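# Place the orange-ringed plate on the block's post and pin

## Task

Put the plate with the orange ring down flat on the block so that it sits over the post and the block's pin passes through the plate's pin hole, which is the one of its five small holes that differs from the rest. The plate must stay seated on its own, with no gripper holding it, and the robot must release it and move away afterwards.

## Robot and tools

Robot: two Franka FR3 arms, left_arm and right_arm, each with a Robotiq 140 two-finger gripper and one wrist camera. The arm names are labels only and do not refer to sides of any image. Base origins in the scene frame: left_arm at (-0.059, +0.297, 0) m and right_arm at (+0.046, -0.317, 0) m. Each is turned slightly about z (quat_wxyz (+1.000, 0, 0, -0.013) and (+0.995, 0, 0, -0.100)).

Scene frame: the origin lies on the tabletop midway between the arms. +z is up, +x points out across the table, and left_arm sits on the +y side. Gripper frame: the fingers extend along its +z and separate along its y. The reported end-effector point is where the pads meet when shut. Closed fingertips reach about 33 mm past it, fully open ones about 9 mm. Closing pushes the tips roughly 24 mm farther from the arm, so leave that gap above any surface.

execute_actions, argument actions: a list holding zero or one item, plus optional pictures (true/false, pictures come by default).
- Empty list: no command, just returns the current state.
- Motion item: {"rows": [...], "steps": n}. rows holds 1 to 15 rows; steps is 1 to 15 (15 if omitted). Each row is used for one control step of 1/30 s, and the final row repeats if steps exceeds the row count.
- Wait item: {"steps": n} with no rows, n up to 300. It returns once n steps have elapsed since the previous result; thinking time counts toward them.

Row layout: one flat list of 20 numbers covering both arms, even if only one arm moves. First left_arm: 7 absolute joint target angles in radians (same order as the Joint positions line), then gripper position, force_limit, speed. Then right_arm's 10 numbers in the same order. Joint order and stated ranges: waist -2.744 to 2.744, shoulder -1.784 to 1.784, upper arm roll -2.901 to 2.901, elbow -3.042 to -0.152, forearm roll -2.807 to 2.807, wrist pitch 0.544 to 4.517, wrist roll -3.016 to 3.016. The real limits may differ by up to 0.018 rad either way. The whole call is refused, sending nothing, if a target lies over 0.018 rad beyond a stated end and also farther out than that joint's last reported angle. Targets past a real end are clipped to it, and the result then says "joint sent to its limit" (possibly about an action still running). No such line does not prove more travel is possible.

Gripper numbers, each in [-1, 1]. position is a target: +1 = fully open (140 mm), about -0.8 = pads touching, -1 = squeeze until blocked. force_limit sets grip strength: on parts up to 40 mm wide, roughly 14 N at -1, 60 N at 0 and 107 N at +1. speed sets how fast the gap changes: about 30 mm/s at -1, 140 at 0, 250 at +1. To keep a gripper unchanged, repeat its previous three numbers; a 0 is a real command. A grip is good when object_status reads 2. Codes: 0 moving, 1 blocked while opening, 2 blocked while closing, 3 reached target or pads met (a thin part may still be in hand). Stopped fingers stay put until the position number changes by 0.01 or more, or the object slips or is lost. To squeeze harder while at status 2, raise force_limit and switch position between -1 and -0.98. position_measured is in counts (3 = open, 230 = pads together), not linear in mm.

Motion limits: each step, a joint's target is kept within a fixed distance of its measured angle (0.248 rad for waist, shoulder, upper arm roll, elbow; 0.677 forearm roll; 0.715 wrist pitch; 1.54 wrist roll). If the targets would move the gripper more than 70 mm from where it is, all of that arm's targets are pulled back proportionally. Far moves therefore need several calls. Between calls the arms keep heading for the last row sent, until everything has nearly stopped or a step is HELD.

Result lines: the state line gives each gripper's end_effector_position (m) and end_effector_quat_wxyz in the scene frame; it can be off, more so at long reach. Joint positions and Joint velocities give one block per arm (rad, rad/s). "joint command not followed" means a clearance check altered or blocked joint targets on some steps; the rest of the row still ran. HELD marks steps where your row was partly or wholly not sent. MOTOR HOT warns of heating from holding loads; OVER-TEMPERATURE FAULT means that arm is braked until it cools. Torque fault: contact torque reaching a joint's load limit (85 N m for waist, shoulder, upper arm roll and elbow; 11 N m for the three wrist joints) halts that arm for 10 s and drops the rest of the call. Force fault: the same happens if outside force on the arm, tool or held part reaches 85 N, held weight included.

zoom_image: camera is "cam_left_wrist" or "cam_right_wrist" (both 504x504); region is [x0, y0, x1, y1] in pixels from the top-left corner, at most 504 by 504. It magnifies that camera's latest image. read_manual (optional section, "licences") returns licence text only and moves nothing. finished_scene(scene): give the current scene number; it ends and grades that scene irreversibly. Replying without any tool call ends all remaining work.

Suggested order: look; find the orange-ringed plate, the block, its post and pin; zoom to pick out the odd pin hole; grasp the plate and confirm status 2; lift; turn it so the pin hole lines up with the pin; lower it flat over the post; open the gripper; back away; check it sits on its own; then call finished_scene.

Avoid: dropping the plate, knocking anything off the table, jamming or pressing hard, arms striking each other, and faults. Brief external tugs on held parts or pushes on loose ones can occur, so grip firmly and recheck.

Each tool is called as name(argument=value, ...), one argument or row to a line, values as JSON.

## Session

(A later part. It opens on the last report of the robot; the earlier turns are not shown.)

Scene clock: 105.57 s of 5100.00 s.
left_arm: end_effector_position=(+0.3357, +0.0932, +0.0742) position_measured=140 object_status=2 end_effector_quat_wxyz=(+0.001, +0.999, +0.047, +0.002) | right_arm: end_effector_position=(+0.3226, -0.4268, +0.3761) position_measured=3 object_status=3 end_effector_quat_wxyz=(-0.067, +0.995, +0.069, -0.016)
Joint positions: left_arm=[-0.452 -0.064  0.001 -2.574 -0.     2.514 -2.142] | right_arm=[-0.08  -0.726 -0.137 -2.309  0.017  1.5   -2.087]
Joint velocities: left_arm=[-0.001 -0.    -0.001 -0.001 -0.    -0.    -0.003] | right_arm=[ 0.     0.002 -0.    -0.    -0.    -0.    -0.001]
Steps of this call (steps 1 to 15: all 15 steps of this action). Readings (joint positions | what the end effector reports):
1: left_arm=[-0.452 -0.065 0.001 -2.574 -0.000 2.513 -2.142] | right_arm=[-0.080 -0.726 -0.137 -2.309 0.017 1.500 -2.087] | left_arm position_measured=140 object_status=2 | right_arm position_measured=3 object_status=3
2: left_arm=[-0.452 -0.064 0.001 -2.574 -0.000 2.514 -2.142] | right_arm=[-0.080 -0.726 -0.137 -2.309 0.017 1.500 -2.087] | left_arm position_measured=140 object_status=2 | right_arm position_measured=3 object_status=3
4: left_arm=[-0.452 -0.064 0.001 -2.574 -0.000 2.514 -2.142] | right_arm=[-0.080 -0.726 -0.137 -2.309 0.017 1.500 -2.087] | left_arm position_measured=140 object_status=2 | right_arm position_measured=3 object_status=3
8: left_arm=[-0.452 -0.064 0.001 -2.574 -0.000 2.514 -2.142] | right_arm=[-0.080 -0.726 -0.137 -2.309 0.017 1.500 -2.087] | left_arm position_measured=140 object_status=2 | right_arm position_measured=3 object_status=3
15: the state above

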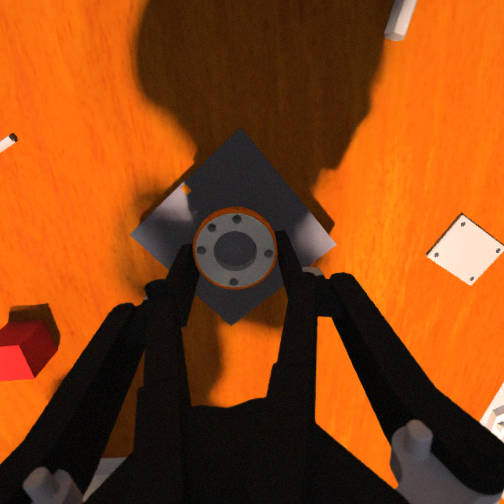

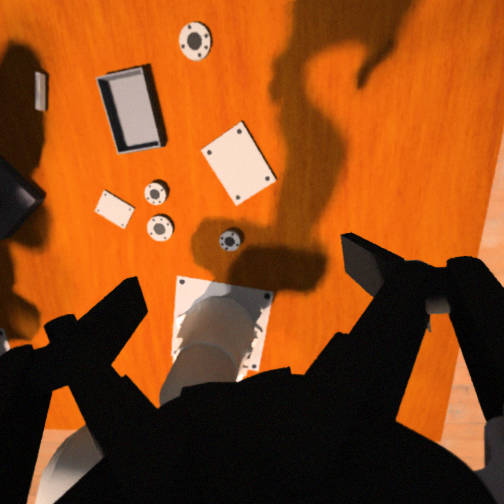

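Sliding back radially under light pressure.

execute_actions(
  actions=[
    {"rows":[[-0.4545,-0.062,0,-2.58,0,2.509,-2.145,-1,0,-0.5,-0.08,-0.726,-0.137,-2.309,0.017,1.5,-2.087,1,0,0]]},
  ],
  pictures=false,
)

execute_actions(
  actions=[
    {"rows":[[-0.4545,-0.06,0,-2.584,0,2.504,-2.145,-1,0,-0.5,-0.08,-0.726,-0.137,-2.309,0.017,1.5,-2.087,1,0,0]]},
  ],
)

zoom_image(
  camera="cam_left_wrist",
  region=[170,180,300,310],
)

Scene clock: 109.43 s of 5100.00 s.
left_arm: end_effector_position=(+0.3356, +0.0933, +0.0742) position_measured=140 object_status=2 end_effector_quat_wxyz=(+0.001, +0.999, +0.047, +0.001) | right_arm: end_effector_position=(+0.3226, -0.4268, +0.3761) position_measured=3 object_status=3 end_effector_quat_wxyz=(-0.067, +0.995, +0.069, -0.016)
Joint positions: left_arm=[-0.452 -0.064  0.001 -2.574 -0.     2.514 -2.142] | right_arm=[-0.08  -0.726 -0.137 -2.309  0.017  1.5   -2.087]
Joint velocities: left_arm=[ 0.     0.    -0.002  0.002  0.    -0.    -0.001] | right_arm=[-0.001 -0.001 -0.    -0.002  0.    -0.     0.   ]
Steps of this call (steps 1 to 15: the robot went on to your last target; steps 16 to 90: nothing new was sent; then 0.37 s passed at rest; steps 91 to 105: all 15 steps of this action). Readings (joint positions | what the end effector reports):
91: left_arm=[-0.452 -0.064 0.001 -2.574 -0.000 2.514 -2.142] | right_arm=[-0.080 -0.726 -0.137 -2.309 0.017 1.500 -2.087] | left_arm position_measured=140 object_status=2 | right_arm position_measured=3 object_status=3
92: left_arm=[-0.452 -0.064 0.001 -2.574 -0.000 2.514 -2.142] | right_arm=[-0.080 -0.726 -0.137 -2.309 0.017 1.500 -2.087] | left_arm position_measured=140 object_status=2 | right_arm position_measured=3 object_status=3
94: left_arm=[-0.452 -0.064 0.001 -2.574 -0.000 2.514 -2.142] | right_arm=[-0.080 -0.726 -0.137 -2.309 0.017 1.500 -2.087] | left_arm position_measured=140 object_status=2 | right_arm position_measured=3 object_status=3
98: left_arm=[-0.452 -0.064 0.001 -2.574 -0.000 2.514 -2.142] | right_arm=[-0.080 -0.726 -0.137 -2.309 0.017 1.500 -2.087] | left_arm position_measured=140 object_status=2 | right_arm position_measured=3 object_status=3
105: the state above

Scene clock: 109.93 s of 5100.00 s.
left_arm: end_effector_position=(+0.3356, +0.0933, +0.0742) position_measured=140 object_status=2 end_effector_quat_wxyz=(+0.001, +0.999, +0.047, +0.001) | right_arm: end_effector_position=(+0.3226, -0.4268, +0.3761) position_measured=3 object_status=3 end_effector_quat_wxyz=(-0.067, +0.995, +0.069, -0.016)
Joint positions: left_arm=[-0.452 -0.064  0.001 -2.574 -0.     2.514 -2.142] | right_arm=[-0.08  -0.726 -0.137 -2.309  0.017  1.5   -2.087]
Joint velocities: left_arm=[ 0.001  0.    -0.001 -0.    -0.001  0.002 -0.   ] | right_arm=[ 0.     0.    -0.    -0.001  0.     0.001 -0.001]
Steps of this call (steps 1 to 15: all 15 steps of this action). Readings (joint positions | what the end effector reports):
1: left_arm=[-0.452 -0.064 0.001 -2.574 -0.000 2.514 -2.142] | right_arm=[-0.080 -0.726 -0.137 -2.309 0.017 1.500 -2.087] | left_arm position_measured=140 object_status=2 | right_arm position_measured=3 object_status=3
2: left_arm=[-0.452 -0.064 0.001 -2.574 -0.000 2.514 -2.142] | right_arm=[-0.080 -0.726 -0.137 -2.309 0.017 1.500 -2.087] | left_arm position_measured=140 object_status=2 | right_arm position_measured=3 object_status=3
4: left_arm=[-0.452 -0.064 0.001 -2.574 -0.000 2.514 -2.142] | right_arm=[-0.080 -0.726 -0.137 -2.309 0.017 1.500 -2.087] | left_arm position_measured=140 object_status=2 | right_arm position_measured=3 object_status=3
8: left_arm=[-0.452 -0.064 0.001 -2.574 -0.000 2.514 -2.142] | right_arm=[-0.080 -0.726 -0.137 -2.309 0.017 1.500 -2.087] | left_arm position_measured=140 object_status=2 | right_arm position_measured=3 object_status=3
15: the state above

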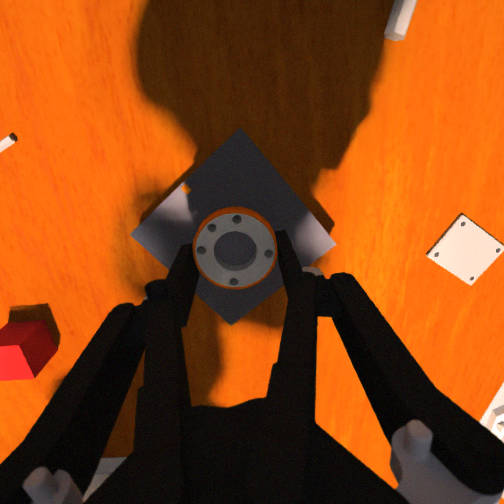

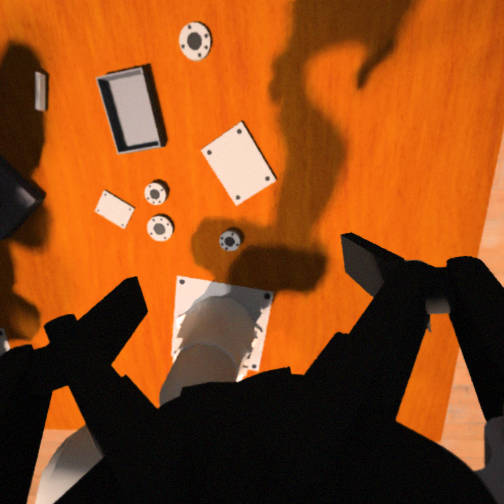

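Region (170, 180, 300, 310) of cam_left_wrist's 504x504 image, scaled by 3.877, with more detail than that image has.

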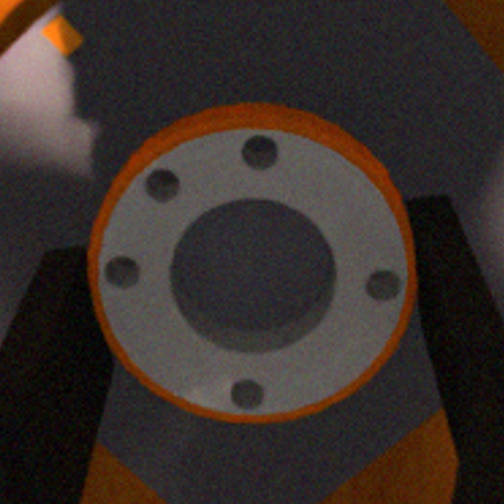

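Stuck by friction; lifting clear and re-approaching at a corrected spot.

execute_actions(
  actions=[
    {"rows":[[-0.4545,-0.074,0,-2.572,0,2.499,-2.145,-1,0,-0.5,-0.08,-0.726,-0.137,-2.309,0.017,1.5,-2.087,1,0,0]]},
  ],
  pictures=false,
)

execute_actions(
  actions=[
    {"rows":[[-0.4545,-0.066,0,-2.574,0,2.511,-2.145,-1,0,-0.5,-0.08,-0.726,-0.137,-2.309,0.017,1.5,-2.087,1,0,0]]},
  ],
  pictures=false,
)

execute_actions(
  actions=[
    {"rows":[[-0.4545,-0.056,0,-2.577,0,2.524,-2.145,-1,0,-0.5,-0.08,-0.726,-0.137,-2.309,0.017,1.5,-2.087,1,0,0]]},
  ],
)

zoom_image(
  camera="cam_left_wrist",
  region=[170,180,300,310],
)

Scene clock: 114.50 s of 5100.00 s.
left_arm: end_effector_position=(+0.3344, +0.0939, +0.0765) position_measured=140 object_status=2 end_effector_quat_wxyz=(+0.000, +0.999, +0.047, -0.000) | right_arm: end_effector_position=(+0.3226, -0.4268, +0.3761) position_measured=3 object_status=3 end_effector_quat_wxyz=(-0.067, +0.995, +0.069, -0.016)
Joint positions: left_arm=[-0.452 -0.071  0.001 -2.574 -0.     2.502 -2.142] | right_arm=[-0.08  -0.726 -0.137 -2.309  0.017  1.5   -2.087]
Joint velocities: left_arm=[ 0.    -0.001  0.     0.     0.001 -0.004 -0.001] | right_arm=[ 0.     0.001  0.     0.001 -0.    -0.    -0.001]
Steps of this call (steps 1 to 15: the robot went on to your last target; steps 16 to 90: nothing new was sent; then 1.07 s passed at rest; steps 91 to 105: all 15 steps of this action). Readings (joint positions | what the end effector reports):
91: left_arm=[-0.452 -0.066 0.001 -2.574 -0.000 2.512 -2.142] | right_arm=[-0.080 -0.726 -0.137 -2.309 0.017 1.500 -2.087] | left_arm position_measured=140 object_status=2 | right_arm position_measured=3 object_status=3
92: left_arm=[-0.452 -0.067 0.001 -2.574 -0.000 2.510 -2.142] | right_arm=[-0.080 -0.726 -0.137 -2.309 0.017 1.500 -2.087] | left_arm position_measured=140 object_status=2 | right_arm position_measured=3 object_status=3
94: left_arm=[-0.452 -0.070 0.001 -2.574 -0.000 2.507 -2.142] | right_arm=[-0.080 -0.726 -0.137 -2.309 0.017 1.500 -2.087] | left_arm position_measured=140 object_status=2 | right_arm position_measured=3 object_status=3
98: left_arm=[-0.452 -0.071 0.001 -2.574 -0.000 2.504 -2.142] | right_arm=[-0.080 -0.726 -0.137 -2.309 0.017 1.500 -2.087] | left_arm position_measured=140 object_status=2 | right_arm position_measured=3 object_status=3
105: the state above

Scene clock: 115.00 s of 5100.00 s.
left_arm: end_effector_position=(+0.3350, +0.0936, +0.0755) position_measured=140 object_status=2 end_effector_quat_wxyz=(+0.000, +0.999, +0.047, +0.001) | right_arm: end_effector_position=(+0.3226, -0.4268, +0.3761) position_measured=3 object_status=3 end_effector_quat_wxyz=(-0.067, +0.995, +0.069, -0.016)
Joint positions: left_arm=[-0.452 -0.068  0.001 -2.574 -0.     2.507 -2.142] | right_arm=[-0.08  -0.726 -0.137 -2.309  0.017  1.5   -2.087]
Joint velocities: left_arm=[ 0.    -0.001 -0.     0.001 -0.     0.     0.   ] | right_arm=[ 0.     0.001 -0.001  0.001 -0.    -0.    -0.   ]
Steps of this call (steps 1 to 15: all 15 steps of this action). Readings (joint positions | what the end effector reports):
1: left_arm=[-0.452 -0.071 0.001 -2.574 -0.000 2.503 -2.142] | right_arm=[-0.080 -0.726 -0.137 -2.309 0.017 1.500 -2.087] | left_arm position_measured=140 object_status=2 | right_arm position_measured=3 object_status=3
2: left_arm=[-0.452 -0.070 0.001 -2.574 -0.000 2.504 -2.142] | right_arm=[-0.080 -0.726 -0.137 -2.309 0.017 1.500 -2.087] | left_arm position_measured=140 object_status=2 | right_arm position_measured=3 object_status=3
4: left_arm=[-0.452 -0.069 0.001 -2.574 -0.000 2.505 -2.142] | right_arm=[-0.080 -0.726 -0.137 -2.309 0.017 1.500 -2.087] | left_arm position_measured=140 object_status=2 | right_arm position_measured=3 object_status=3
8: left_arm=[-0.452 -0.068 0.001 -2.574 -0.000 2.506 -2.142] | right_arm=[-0.080 -0.726 -0.137 -2.309 0.017 1.500 -2.087] | left_arm position_measured=140 object_status=2 | right_arm position_measured=3 object_status=3
15: the state above

Scene clock: 115.50 s of 5100.00 s.
left_arm: end_effector_position=(+0.3352, +0.0936, +0.0738) position_measured=140 object_status=2 end_effector_quat_wxyz=(+0.000, +0.999, +0.047, +0.001) | right_arm: end_effector_position=(+0.3226, -0.4268, +0.3761) position_measured=3 object_status=3 end_effector_quat_wxyz=(-0.067, +0.995, +0.069, -0.016)
Joint positions: left_arm=[-0.452 -0.063  0.002 -2.574  0.     2.512 -2.142] | right_arm=[-0.08  -0.726 -0.137 -2.309  0.017  1.5   -2.087]
Joint velocities: left_arm=[-0.001  0.002  0.    -0.     0.001 -0.    -0.   ] | right_arm=[-0.002 -0.    -0.001  0.    -0.001 -0.     0.002]
Steps of this call (steps 1 to 15: all 15 steps of this action). Readings (joint positions | what the end effector reports):
1: left_arm=[-0.452 -0.067 0.001 -2.574 -0.000 2.509 -2.142] | right_arm=[-0.080 -0.726 -0.137 -2.309 0.017 1.500 -2.087] | left_arm position_measured=140 object_status=2 | right_arm position_measured=3 object_status=3
2: left_arm=[-0.452 -0.064 0.001 -2.574 -0.000 2.512 -2.142] | right_arm=[-0.080 -0.726 -0.137 -2.309 0.017 1.500 -2.087] | left_arm position_measured=140 object_status=2 | right_arm position_measured=3 object_status=3
4: left_arm=[-0.452 -0.063 0.002 -2.574 0.000 2.512 -2.142] | right_arm=[-0.080 -0.726 -0.137 -2.309 0.017 1.500 -2.087] | left_arm position_measured=140 object_status=2 | right_arm position_measured=3 object_status=3
8: left_arm=[-0.452 -0.063 0.002 -2.574 0.000 2.512 -2.142] | right_arm=[-0.080 -0.726 -0.137 -2.309 0.017 1.500 -2.087] | left_arm position_measured=140 object_status=2 | right_arm position_measured=3 object_status=3
15: the state above

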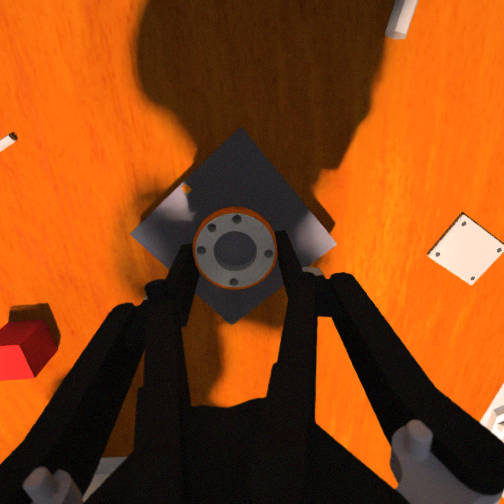

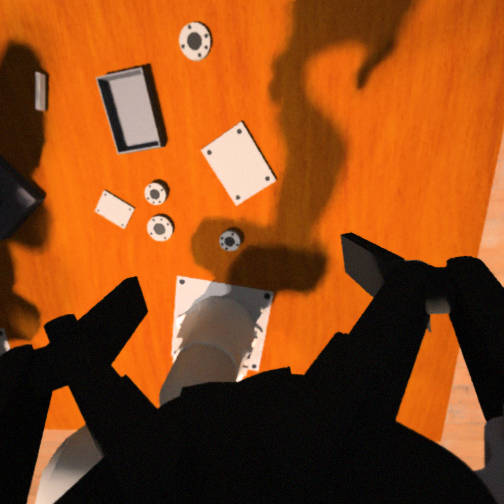

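Region (170, 180, 300, 310) of cam_left_wrist's 504x504 image, scaled by 3.877, with more detail than that image has.

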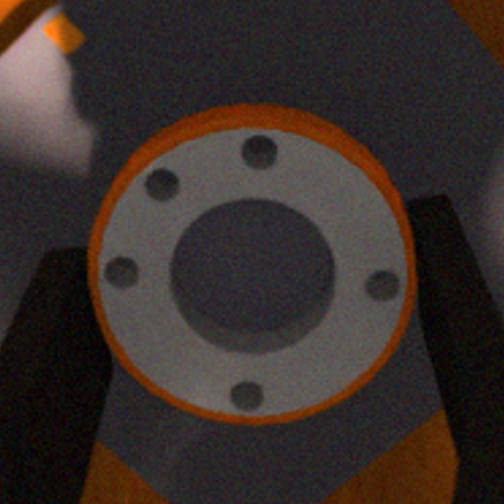

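Slightly lower now; pressing harder with a wrist wiggle.

execute_actions(
  actions=[
    {"rows":[[-0.452,-0.045,0,-2.58,0,2.53,-2.18,-1,0,-0.5,-0.08,-0.726,-0.137,-2.309,0.017,1.5,-2.087,1,0,0]]},
  ],
  pictures=false,
)

execute_actions(
  actions=[
    {"rows":[[-0.452,-0.045,0,-2.58,0,2.53,-2.11,-1,0,-0.5,-0.08,-0.726,-0.137,-2.309,0.017,1.5,-2.087,1,0,0]]},
  ],
)

zoom_image(
  camera="cam_left_wrist",
  region=[170,180,300,310],
)

Scene clock: 120.00 s of 5100.00 s.
left_arm: end_effector_position=(+0.3349, +0.0939, +0.0674) position_measured=140 object_status=2 end_effector_quat_wxyz=(-0.000, +0.998, +0.060, +0.000) | right_arm: end_effector_position=(+0.3226, -0.4268, +0.3761) position_measured=3 object_status=3 end_effector_quat_wxyz=(-0.067, +0.995, +0.069, -0.016)
Joint positions: left_arm=[-0.451 -0.048  0.001 -2.577  0.     2.529 -2.167] | right_arm=[-0.08  -0.726 -0.137 -2.309  0.017  1.5   -2.087]
Joint velocities: left_arm=[ 0.001  0.003 -0.001 -0.002  0.001  0.004 -0.021] | right_arm=[ 0.001  0.001  0.001 -0.001 -0.    -0.    -0.001]
Steps of this call (steps 1 to 15: the robot went on to your last target; steps 16 to 90: nothing new was sent; then 1.00 s passed at rest; steps 91 to 105: all 15 steps of this action). Readings (joint positions | what the end effector reports):
91: left_arm=[-0.452 -0.063 0.002 -2.574 0.000 2.513 -2.145] | right_arm=[-0.080 -0.726 -0.137 -2.309 0.017 1.500 -2.087] | left_arm position_measured=140 object_status=2 | right_arm position_measured=3 object_status=3
92: left_arm=[-0.451 -0.061 0.002 -2.574 0.000 2.515 -2.148] | right_arm=[-0.080 -0.726 -0.137 -2.309 0.017 1.500 -2.087] | left_arm position_measured=140 object_status=2 | right_arm position_measured=3 object_status=3
94: left_arm=[-0.451 -0.055 0.001 -2.575 0.000 2.519 -2.153] | right_arm=[-0.080 -0.726 -0.137 -2.309 0.017 1.500 -2.087] | left_arm position_measured=140 object_status=2 | right_arm position_measured=3 object_status=3
98: left_arm=[-0.451 -0.049 0.001 -2.576 0.000 2.526 -2.160] | right_arm=[-0.080 -0.726 -0.137 -2.309 0.017 1.500 -2.087] | left_arm position_measured=140 object_status=2 | right_arm position_measured=3 object_status=3
105: the state above

Scene clock: 120.50 s of 5100.00 s.
left_arm: end_effector_position=(+0.3349, +0.0939, +0.0672) position_measured=140 object_status=2 end_effector_quat_wxyz=(-0.000, +0.999, +0.040, +0.000) | right_arm: end_effector_position=(+0.3226, -0.4268, +0.3761) position_measured=3 object_status=3 end_effector_quat_wxyz=(-0.067, +0.995, +0.069, -0.016)
Joint positions: left_arm=[-0.451 -0.048  0.001 -2.577  0.     2.53  -2.127] | right_arm=[-0.08  -0.726 -0.137 -2.309  0.017  1.5   -2.087]
Joint velocities: left_arm=[-0.001 -0.001 -0.    -0.    -0.001  0.     0.031] | right_arm=[-0.001 -0.001  0.    -0.001  0.    -0.    -0.001]
Steps of this call (steps 1 to 15: all 15 steps of this action). Readings (joint positions | what the end effector reports):
1: left_arm=[-0.451 -0.048 0.001 -2.577 0.000 2.529 -2.163] | right_arm=[-0.080 -0.726 -0.137 -2.309 0.017 1.500 -2.087] | left_arm position_measured=140 object_status=2 | right_arm position_measured=3 object_status=3
2: left_arm=[-0.451 -0.048 0.001 -2.577 0.000 2.529 -2.158] | right_arm=[-0.080 -0.726 -0.137 -2.309 0.017 1.500 -2.087] | left_arm position_measured=140 object_status=2 | right_arm position_measured=3 object_status=3
4: left_arm=[-0.451 -0.048 0.001 -2.577 0.000 2.529 -2.150] | right_arm=[-0.080 -0.726 -0.137 -2.309 0.017 1.500 -2.087] | left_arm position_measured=140 object_status=2 | right_arm position_measured=3 object_status=3
8: left_arm=[-0.451 -0.048 0.001 -2.577 0.000 2.530 -2.138] | right_arm=[-0.080 -0.726 -0.137 -2.309 0.017 1.500 -2.087] | left_arm position_measured=140 object_status=2 | right_arm position_measured=3 object_status=3
15: the state above

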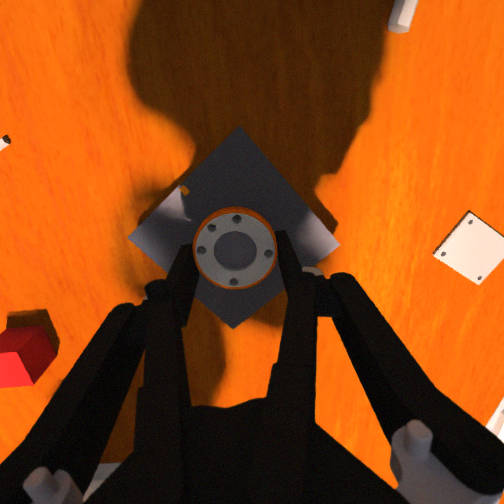

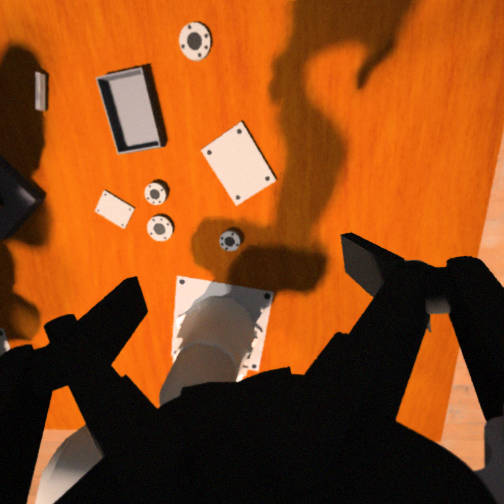

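Region (170, 180, 300, 310) of cam_left_wrist's 504x504 image, scaled by 3.877, with more detail than that image has.

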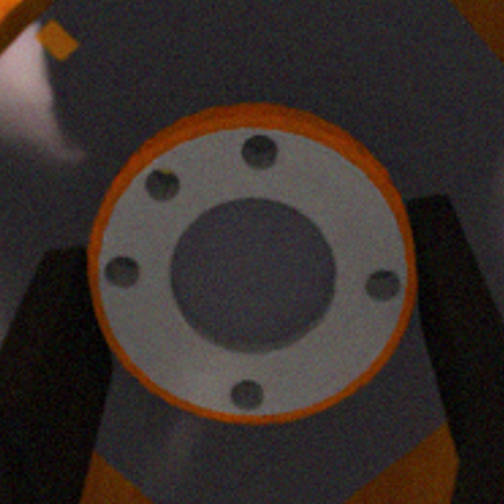

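On the post. Continuing down.

execute_actions(
  actions=[
    {"rows":[[-0.452,-0.03,0,-2.582,0,2.552,-2.11,-1,0,-0.5,-0.08,-0.726,-0.137,-2.309,0.017,1.5,-2.087,1,0,0]]},
  ],
  pictures=false,
)

execute_actions(
  actions=[
    {"rows":[[-0.452,-0.03,0,-2.582,0,2.552,-2.15,-1,0,-0.5,-0.08,-0.726,-0.137,-2.309,0.017,1.5,-2.087,1,0,0]]},
  ],
)

zoom_image(
  camera="cam_left_wrist",
  region=[170,180,300,310],
)

Scene clock: 124.97 s of 5100.00 s.
left_arm: end_effector_position=(+0.3349, +0.0940, +0.0614) position_measured=140 object_status=2 end_effector_quat_wxyz=(-0.000, +0.999, +0.035, +0.000) | right_arm: end_effector_position=(+0.3226, -0.4268, +0.3761) position_measured=3 object_status=3 end_effector_quat_wxyz=(-0.067, +0.995, +0.069, -0.016)
Joint positions: left_arm=[-0.451 -0.034  0.001 -2.58   0.     2.546 -2.117] | right_arm=[-0.08  -0.726 -0.137 -2.309  0.017  1.5   -2.087]
Joint velocities: left_arm=[ 0.002  0.001  0.    -0.001 -0.001  0.    -0.   ] | right_arm=[-0.001  0.    -0.    -0.     0.001  0.     0.001]
Steps of this call (steps 1 to 15: the robot went on to your last target; steps 16 to 90: nothing new was sent; then 0.97 s passed at rest; steps 91 to 105: all 15 steps of this action). Readings (joint positions | what the end effector reports):
91: left_arm=[-0.451 -0.046 0.001 -2.578 0.000 2.532 -2.117] | right_arm=[-0.080 -0.726 -0.137 -2.309 0.017 1.500 -2.087] | left_arm position_measured=140 object_status=2 | right_arm position_measured=3 object_status=3
92: left_arm=[-0.451 -0.042 0.001 -2.578 0.000 2.536 -2.117] | right_arm=[-0.080 -0.726 -0.137 -2.309 0.017 1.500 -2.087] | left_arm position_measured=140 object_status=2 | right_arm position_measured=3 object_status=3
94: left_arm=[-0.451 -0.036 0.001 -2.579 0.000 2.541 -2.117] | right_arm=[-0.080 -0.726 -0.137 -2.309 0.017 1.500 -2.087] | left_arm position_measured=140 object_status=2 | right_arm position_measured=3 object_status=3
98: left_arm=[-0.451 -0.034 0.001 -2.580 0.000 2.546 -2.117] | right_arm=[-0.080 -0.726 -0.137 -2.309 0.017 1.500 -2.087] | left_arm position_measured=140 object_status=2 | right_arm position_measured=3 object_status=3
105: the state above

Scene clock: 125.47 s of 5100.00 s.
left_arm: end_effector_position=(+0.3349, +0.0940, +0.0610) position_measured=140 object_status=2 end_effector_quat_wxyz=(+0.000, +0.999, +0.046, +0.000) | right_arm: end_effector_position=(+0.3226, -0.4268, +0.3761) position_measured=3 object_status=3 end_effector_quat_wxyz=(-0.067, +0.995, +0.069, -0.016)
Joint positions: left_arm=[-0.451 -0.033  0.001 -2.58   0.     2.548 -2.138] | right_arm=[-0.08  -0.726 -0.137 -2.309  0.017  1.5   -2.087]
Joint velocities: left_arm=[-0.     0.002  0.001 -0.    -0.     0.001 -0.018] | right_arm=[-0.     0.    -0.     0.    -0.     0.001  0.   ]
Steps of this call (steps 1 to 15: all 15 steps of this action). Readings (joint positions | what the end effector reports):
1: left_arm=[-0.451 -0.034 0.001 -2.580 0.000 2.547 -2.119] | right_arm=[-0.080 -0.726 -0.137 -2.309 0.017 1.500 -2.087] | left_arm position_measured=140 object_status=2 | right_arm position_measured=3 object_status=3
2: left_arm=[-0.451 -0.034 0.001 -2.580 0.000 2.547 -2.122] | right_arm=[-0.080 -0.726 -0.137 -2.309 0.017 1.500 -2.087] | left_arm position_measured=140 object_status=2 | right_arm position_measured=3 object_status=3
4: left_arm=[-0.451 -0.034 0.001 -2.580 0.000 2.547 -2.126] | right_arm=[-0.080 -0.726 -0.137 -2.309 0.017 1.500 -2.087] | left_arm position_measured=140 object_status=2 | right_arm position_measured=3 object_status=3
8: left_arm=[-0.451 -0.033 0.001 -2.580 0.000 2.547 -2.132] | right_arm=[-0.080 -0.726 -0.137 -2.309 0.017 1.500 -2.087] | left_arm position_measured=140 object_status=2 | right_arm position_measured=3 object_status=3
15: the state above

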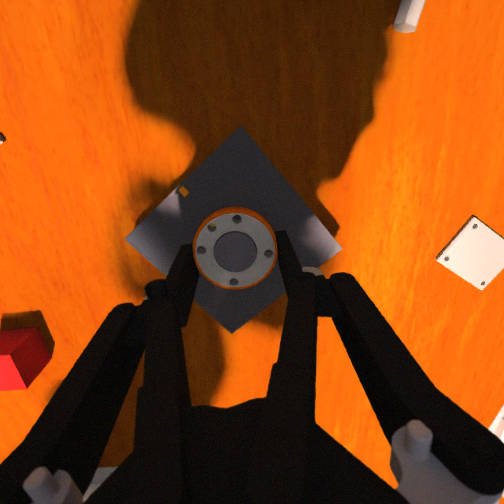

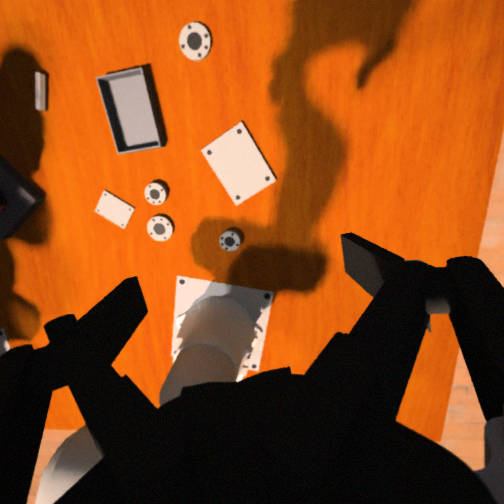

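Region (170, 180, 300, 310) of cam_left_wrist's 504x504 image, scaled by 3.877, with more detail than that image has.

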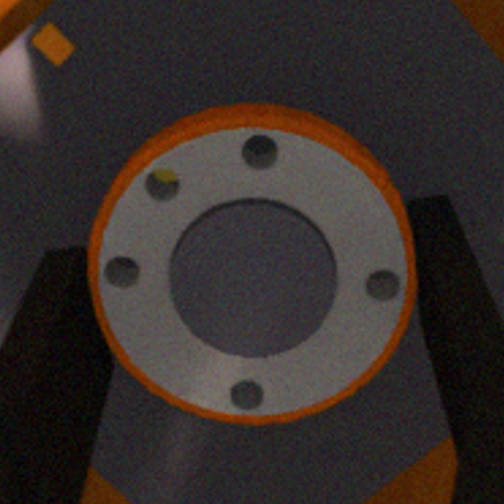

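execute_actions(
  actions=[
    {"rows":[[-0.452,-0.014,0,-2.585,0,2.571,-2.15,-1,0,-0.5,-0.08,-0.726,-0.137,-2.309,0.017,1.5,-2.087,1,0,0]]},
  ],
)

zoom_image(
  camera="cam_left_wrist",
  region=[170,180,300,310],
)

Scene clock: 128.37 s of 5100.00 s.
left_arm: end_effector_position=(+0.3349, +0.0940, +0.0554) position_measured=140 object_status=2 end_effector_quat_wxyz=(-0.000, +0.999, +0.049, -0.000) | right_arm: end_effector_position=(+0.3226, -0.4268, +0.3761) position_measured=3 object_status=3 end_effector_quat_wxyz=(-0.067, +0.995, +0.069, -0.016)
Joint positions: left_arm=[-0.451 -0.019  0.001 -2.582  0.     2.563 -2.145] | right_arm=[-0.08  -0.726 -0.137 -2.309  0.017  1.5   -2.087]
Joint velocities: left_arm=[-0.    -0.001 -0.     0.    -0.001 -0.001 -0.   ] | right_arm=[ 0.001  0.    -0.001 -0.     0.     0.    -0.003]
Steps of this call (steps 1 to 15: the robot went on to your last target; steps 16 to 72: nothing new was sent; steps 73 to 87: all 15 steps of this action). Readings (joint positions | what the end effector reports):
73: left_arm=[-0.451 -0.031 0.001 -2.581 0.000 2.550 -2.143] | right_arm=[-0.080 -0.726 -0.137 -2.309 0.017 1.500 -2.087] | left_arm position_measured=140 object_status=2 | right_arm position_measured=3 object_status=3
74: left_arm=[-0.451 -0.027 0.001 -2.581 0.000 2.554 -2.144] | right_arm=[-0.080 -0.726 -0.137 -2.309 0.017 1.500 -2.087] | left_arm position_measured=140 object_status=2 | right_arm position_measured=3 object_status=3
76: left_arm=[-0.451 -0.021 0.001 -2.581 0.000 2.560 -2.144] | right_arm=[-0.080 -0.726 -0.137 -2.309 0.017 1.500 -2.087] | left_arm position_measured=140 object_status=2 | right_arm position_measured=3 object_status=3
80: left_arm=[-0.451 -0.019 0.001 -2.582 0.000 2.563 -2.144] | right_arm=[-0.080 -0.726 -0.137 -2.309 0.017 1.500 -2.087] | left_arm position_measured=140 object_status=2 | right_arm position_measured=3 object_status=3
87: the state above

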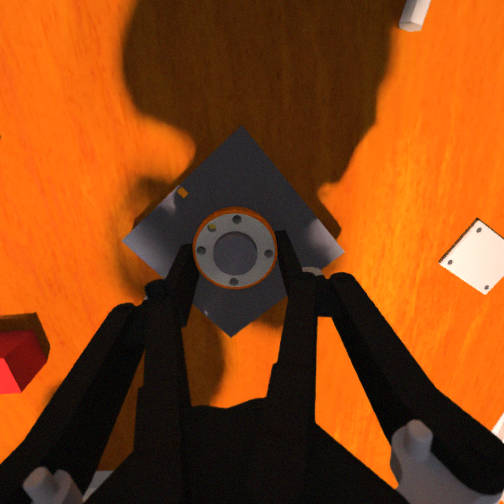

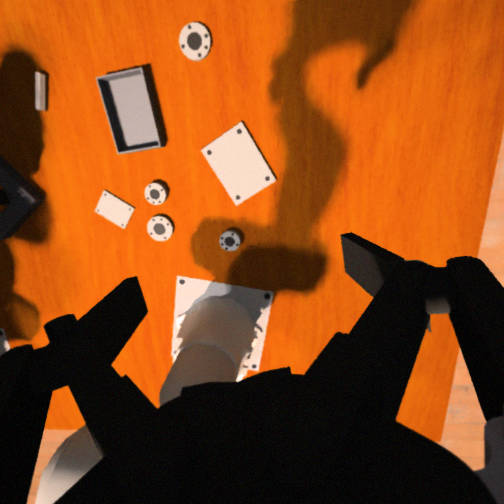

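Region (170, 180, 300, 310) of cam_left_wrist's 504x504 image, scaled by 3.877, with more detail than that image has.

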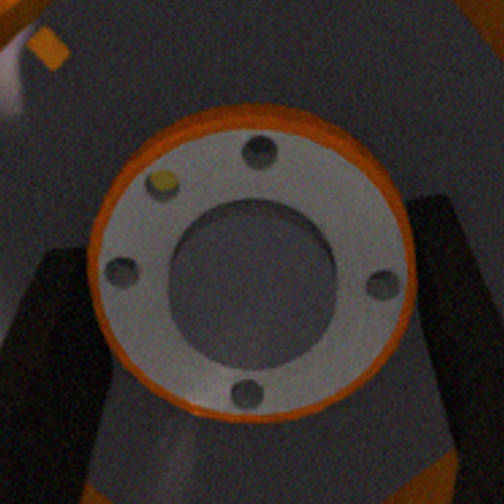

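execute_actions(
  actions=[
    {"rows":[[-0.452,-0.006,0,-2.586,0,2.58,-2.15,-1,0,-0.5,-0.08,-0.726,-0.137,-2.309,0.017,1.5,-2.087,1,0,0]]},
  ],
  pictures=false,
)

execute_actions(
  actions=[
    {"rows":[[-0.452,-0.016,0,-2.584,0,2.568,-2.15,0.3,0,0,-0.08,-0.726,-0.137,-2.309,0.017,1.5,-2.087,1,0,0]]},
  ],
  pictures=false,
)

execute_actions(
  actions=[
    {"rows":[[-0.452,-0.25,0,-2.5,0,2.25,-2.15,0.3,0,0,-0.08,-0.726,-0.137,-2.309,0.017,1.5,-2.087,1,0,0]]},
  ],
)

Scene clock: 134.47 s of 5100.00 s.
left_arm: end_effector_position=(+0.3349, +0.0940, +0.0553) position_measured=140 object_status=2 end_effector_quat_wxyz=(-0.000, +0.999, +0.049, +0.000) | right_arm: end_effector_position=(+0.3226, -0.4268, +0.3761) position_measured=3 object_status=3 end_effector_quat_wxyz=(-0.067, +0.995, +0.069, -0.016)
Joint positions: left_arm=[-0.451 -0.018  0.001 -2.582  0.     2.564 -2.145] | right_arm=[-0.08  -0.726 -0.137 -2.309  0.017  1.5   -2.087]
Joint velocities: left_arm=[ 0.001  0.     0.001 -0.001  0.002 -0.     0.001] | right_arm=[-0.001 -0.     0.     0.001 -0.    -0.002 -0.002]
Steps of this call (steps 1 to 15: the robot went on to your last target; steps 16 to 90: nothing new was sent; then 2.60 s passed at rest; steps 91 to 105: all 15 steps of this action). Readings (joint positions | what the end effector reports):
91: left_arm=[-0.451 -0.018 0.001 -2.582 0.000 2.564 -2.145] | right_arm=[-0.080 -0.726 -0.137 -2.309 0.017 1.500 -2.087] | left_arm position_measured=140 object_status=2 | right_arm position_measured=3 object_status=3
92: left_arm=[-0.451 -0.018 0.001 -2.582 0.000 2.564 -2.145] | right_arm=[-0.080 -0.726 -0.137 -2.309 0.017 1.500 -2.087] | left_arm position_measured=140 object_status=2 | right_arm position_measured=3 object_status=3
94: left_arm=[-0.451 -0.018 0.001 -2.582 0.000 2.564 -2.145] | right_arm=[-0.080 -0.726 -0.137 -2.309 0.017 1.500 -2.087] | left_arm position_measured=140 object_status=2 | right_arm position_measured=3 object_status=3
98: left_arm=[-0.451 -0.018 0.001 -2.582 0.000 2.564 -2.145] | right_arm=[-0.080 -0.726 -0.137 -2.309 0.017 1.500 -2.087] | left_arm position_measured=140 object_status=2 | right_arm position_measured=3 object_status=3
105: the state above

Scene clock: 134.97 s of 5100.00 s.
left_arm: end_effector_position=(+0.3350, +0.0940, +0.0553) position_measured=91 object_status=3 end_effector_quat_wxyz=(+0.000, +0.999, +0.049, +0.000) | right_arm: end_effector_position=(+0.3226, -0.4268, +0.3761) position_measured=3 object_status=3 end_effector_quat_wxyz=(-0.067, +0.995, +0.069, -0.016)
Joint positions: left_arm=[-0.451 -0.018  0.001 -2.583  0.     2.565 -2.145] | right_arm=[-0.08  -0.726 -0.137 -2.309  0.017  1.5   -2.087]
Joint velocities: left_arm=[ 0.     0.001 -0.001 -0.001 -0.001  0.     0.001] | right_arm=[ 0.001  0.    -0.     0.001 -0.001  0.     0.   ]
Steps of this call (steps 1 to 15: all 15 steps of this action). Readings (joint positions | what the end effector reports):
1: left_arm=[-0.451 -0.019 0.001 -2.582 0.000 2.563 -2.145] | right_arm=[-0.080 -0.726 -0.137 -2.309 0.017 1.500 -2.087] | left_arm position_measured=140 object_status=0 | right_arm position_measured=3 object_status=3
2: left_arm=[-0.451 -0.019 0.001 -2.582 0.000 2.563 -2.145] | right_arm=[-0.080 -0.726 -0.137 -2.309 0.017 1.500 -2.087] | left_arm position_measured=139 object_status=0 | right_arm position_measured=3 object_status=3
4: left_arm=[-0.451 -0.018 0.001 -2.583 0.000 2.564 -2.145] | right_arm=[-0.080 -0.726 -0.137 -2.309 0.017 1.500 -2.087] | left_arm position_measured=118 object_status=0 | right_arm position_measured=3 object_status=3
8: left_arm=[-0.451 -0.018 0.001 -2.583 0.000 2.564 -2.145] | right_arm=[-0.080 -0.726 -0.137 -2.309 0.017 1.500 -2.087] | left_arm position_measured=92 object_status=0 | right_arm position_measured=3 object_status=3
15: the state above

Scene clock: 135.47 s of 5100.00 s.
left_arm: end_effector_position=(+0.3397, +0.0915, +0.1677) position_measured=91 object_status=3 end_effector_quat_wxyz=(+0.007, +0.999, +0.049, +0.012) | right_arm: end_effector_position=(+0.3226, -0.4268, +0.3761) position_measured=3 object_status=3 end_effector_quat_wxyz=(-0.067, +0.995, +0.069, -0.016)
Joint positions: left_arm=[-0.451 -0.252  0.001 -2.499  0.     2.274 -2.145] | right_arm=[-0.08  -0.726 -0.137 -2.309  0.017  1.5   -2.087]
Joint velocities: left_arm=[-0.001  0.001  0.001 -0.007  0.001 -0.128 -0.   ] | right_arm=[ 0.001  0.001 -0.    -0.001  0.     0.     0.   ]
Steps of this call (steps 1 to 15: all 15 steps of this action). Readings (joint positions | what the end effector reports):
1: left_arm=[-0.451 -0.036 0.001 -2.580 0.000 2.530 -2.145] | right_arm=[-0.080 -0.726 -0.137 -2.309 0.017 1.500 -2.087] | left_arm position_measured=91 object_status=3 | right_arm position_measured=3 object_status=3
2: left_arm=[-0.451 -0.074 0.001 -2.571 0.000 2.493 -2.145] | right_arm=[-0.080 -0.726 -0.137 -2.309 0.017 1.500 -2.087] | left_arm position_measured=91 object_status=3 | right_arm position_measured=3 object_status=3
4: left_arm=[-0.451 -0.158 0.001 -2.538 0.000 2.422 -2.145] | right_arm=[-0.080 -0.726 -0.137 -2.309 0.017 1.500 -2.087] | left_arm position_measured=91 object_status=3 | right_arm position_measured=3 object_status=3
8: left_arm=[-0.451 -0.248 0.001 -2.494 0.000 2.336 -2.145] | right_arm=[-0.080 -0.726 -0.137 -2.309 0.017 1.500 -2.087] | left_arm position_measured=91 object_status=3 | right_arm position_measured=3 object_status=3
15: the state above

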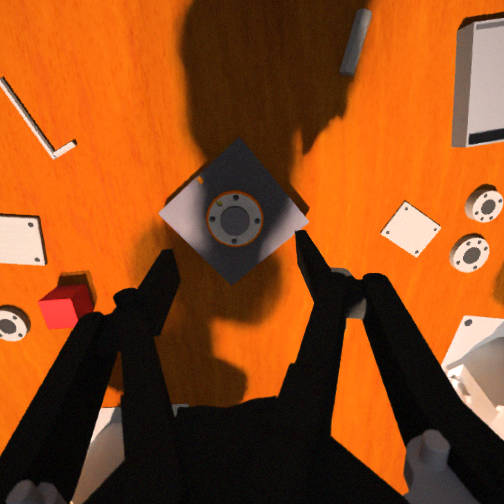

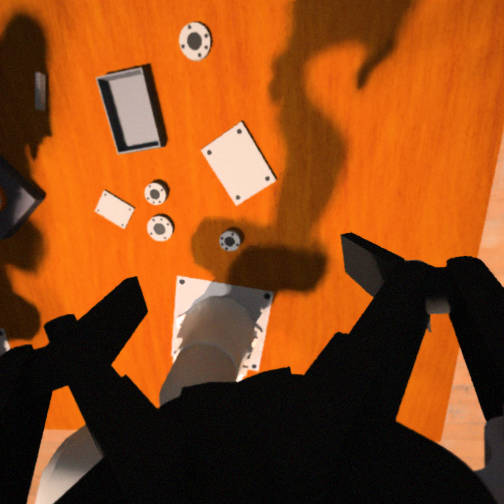

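finished_scene(
  scene=1,
)

The scene is finished: the task was done.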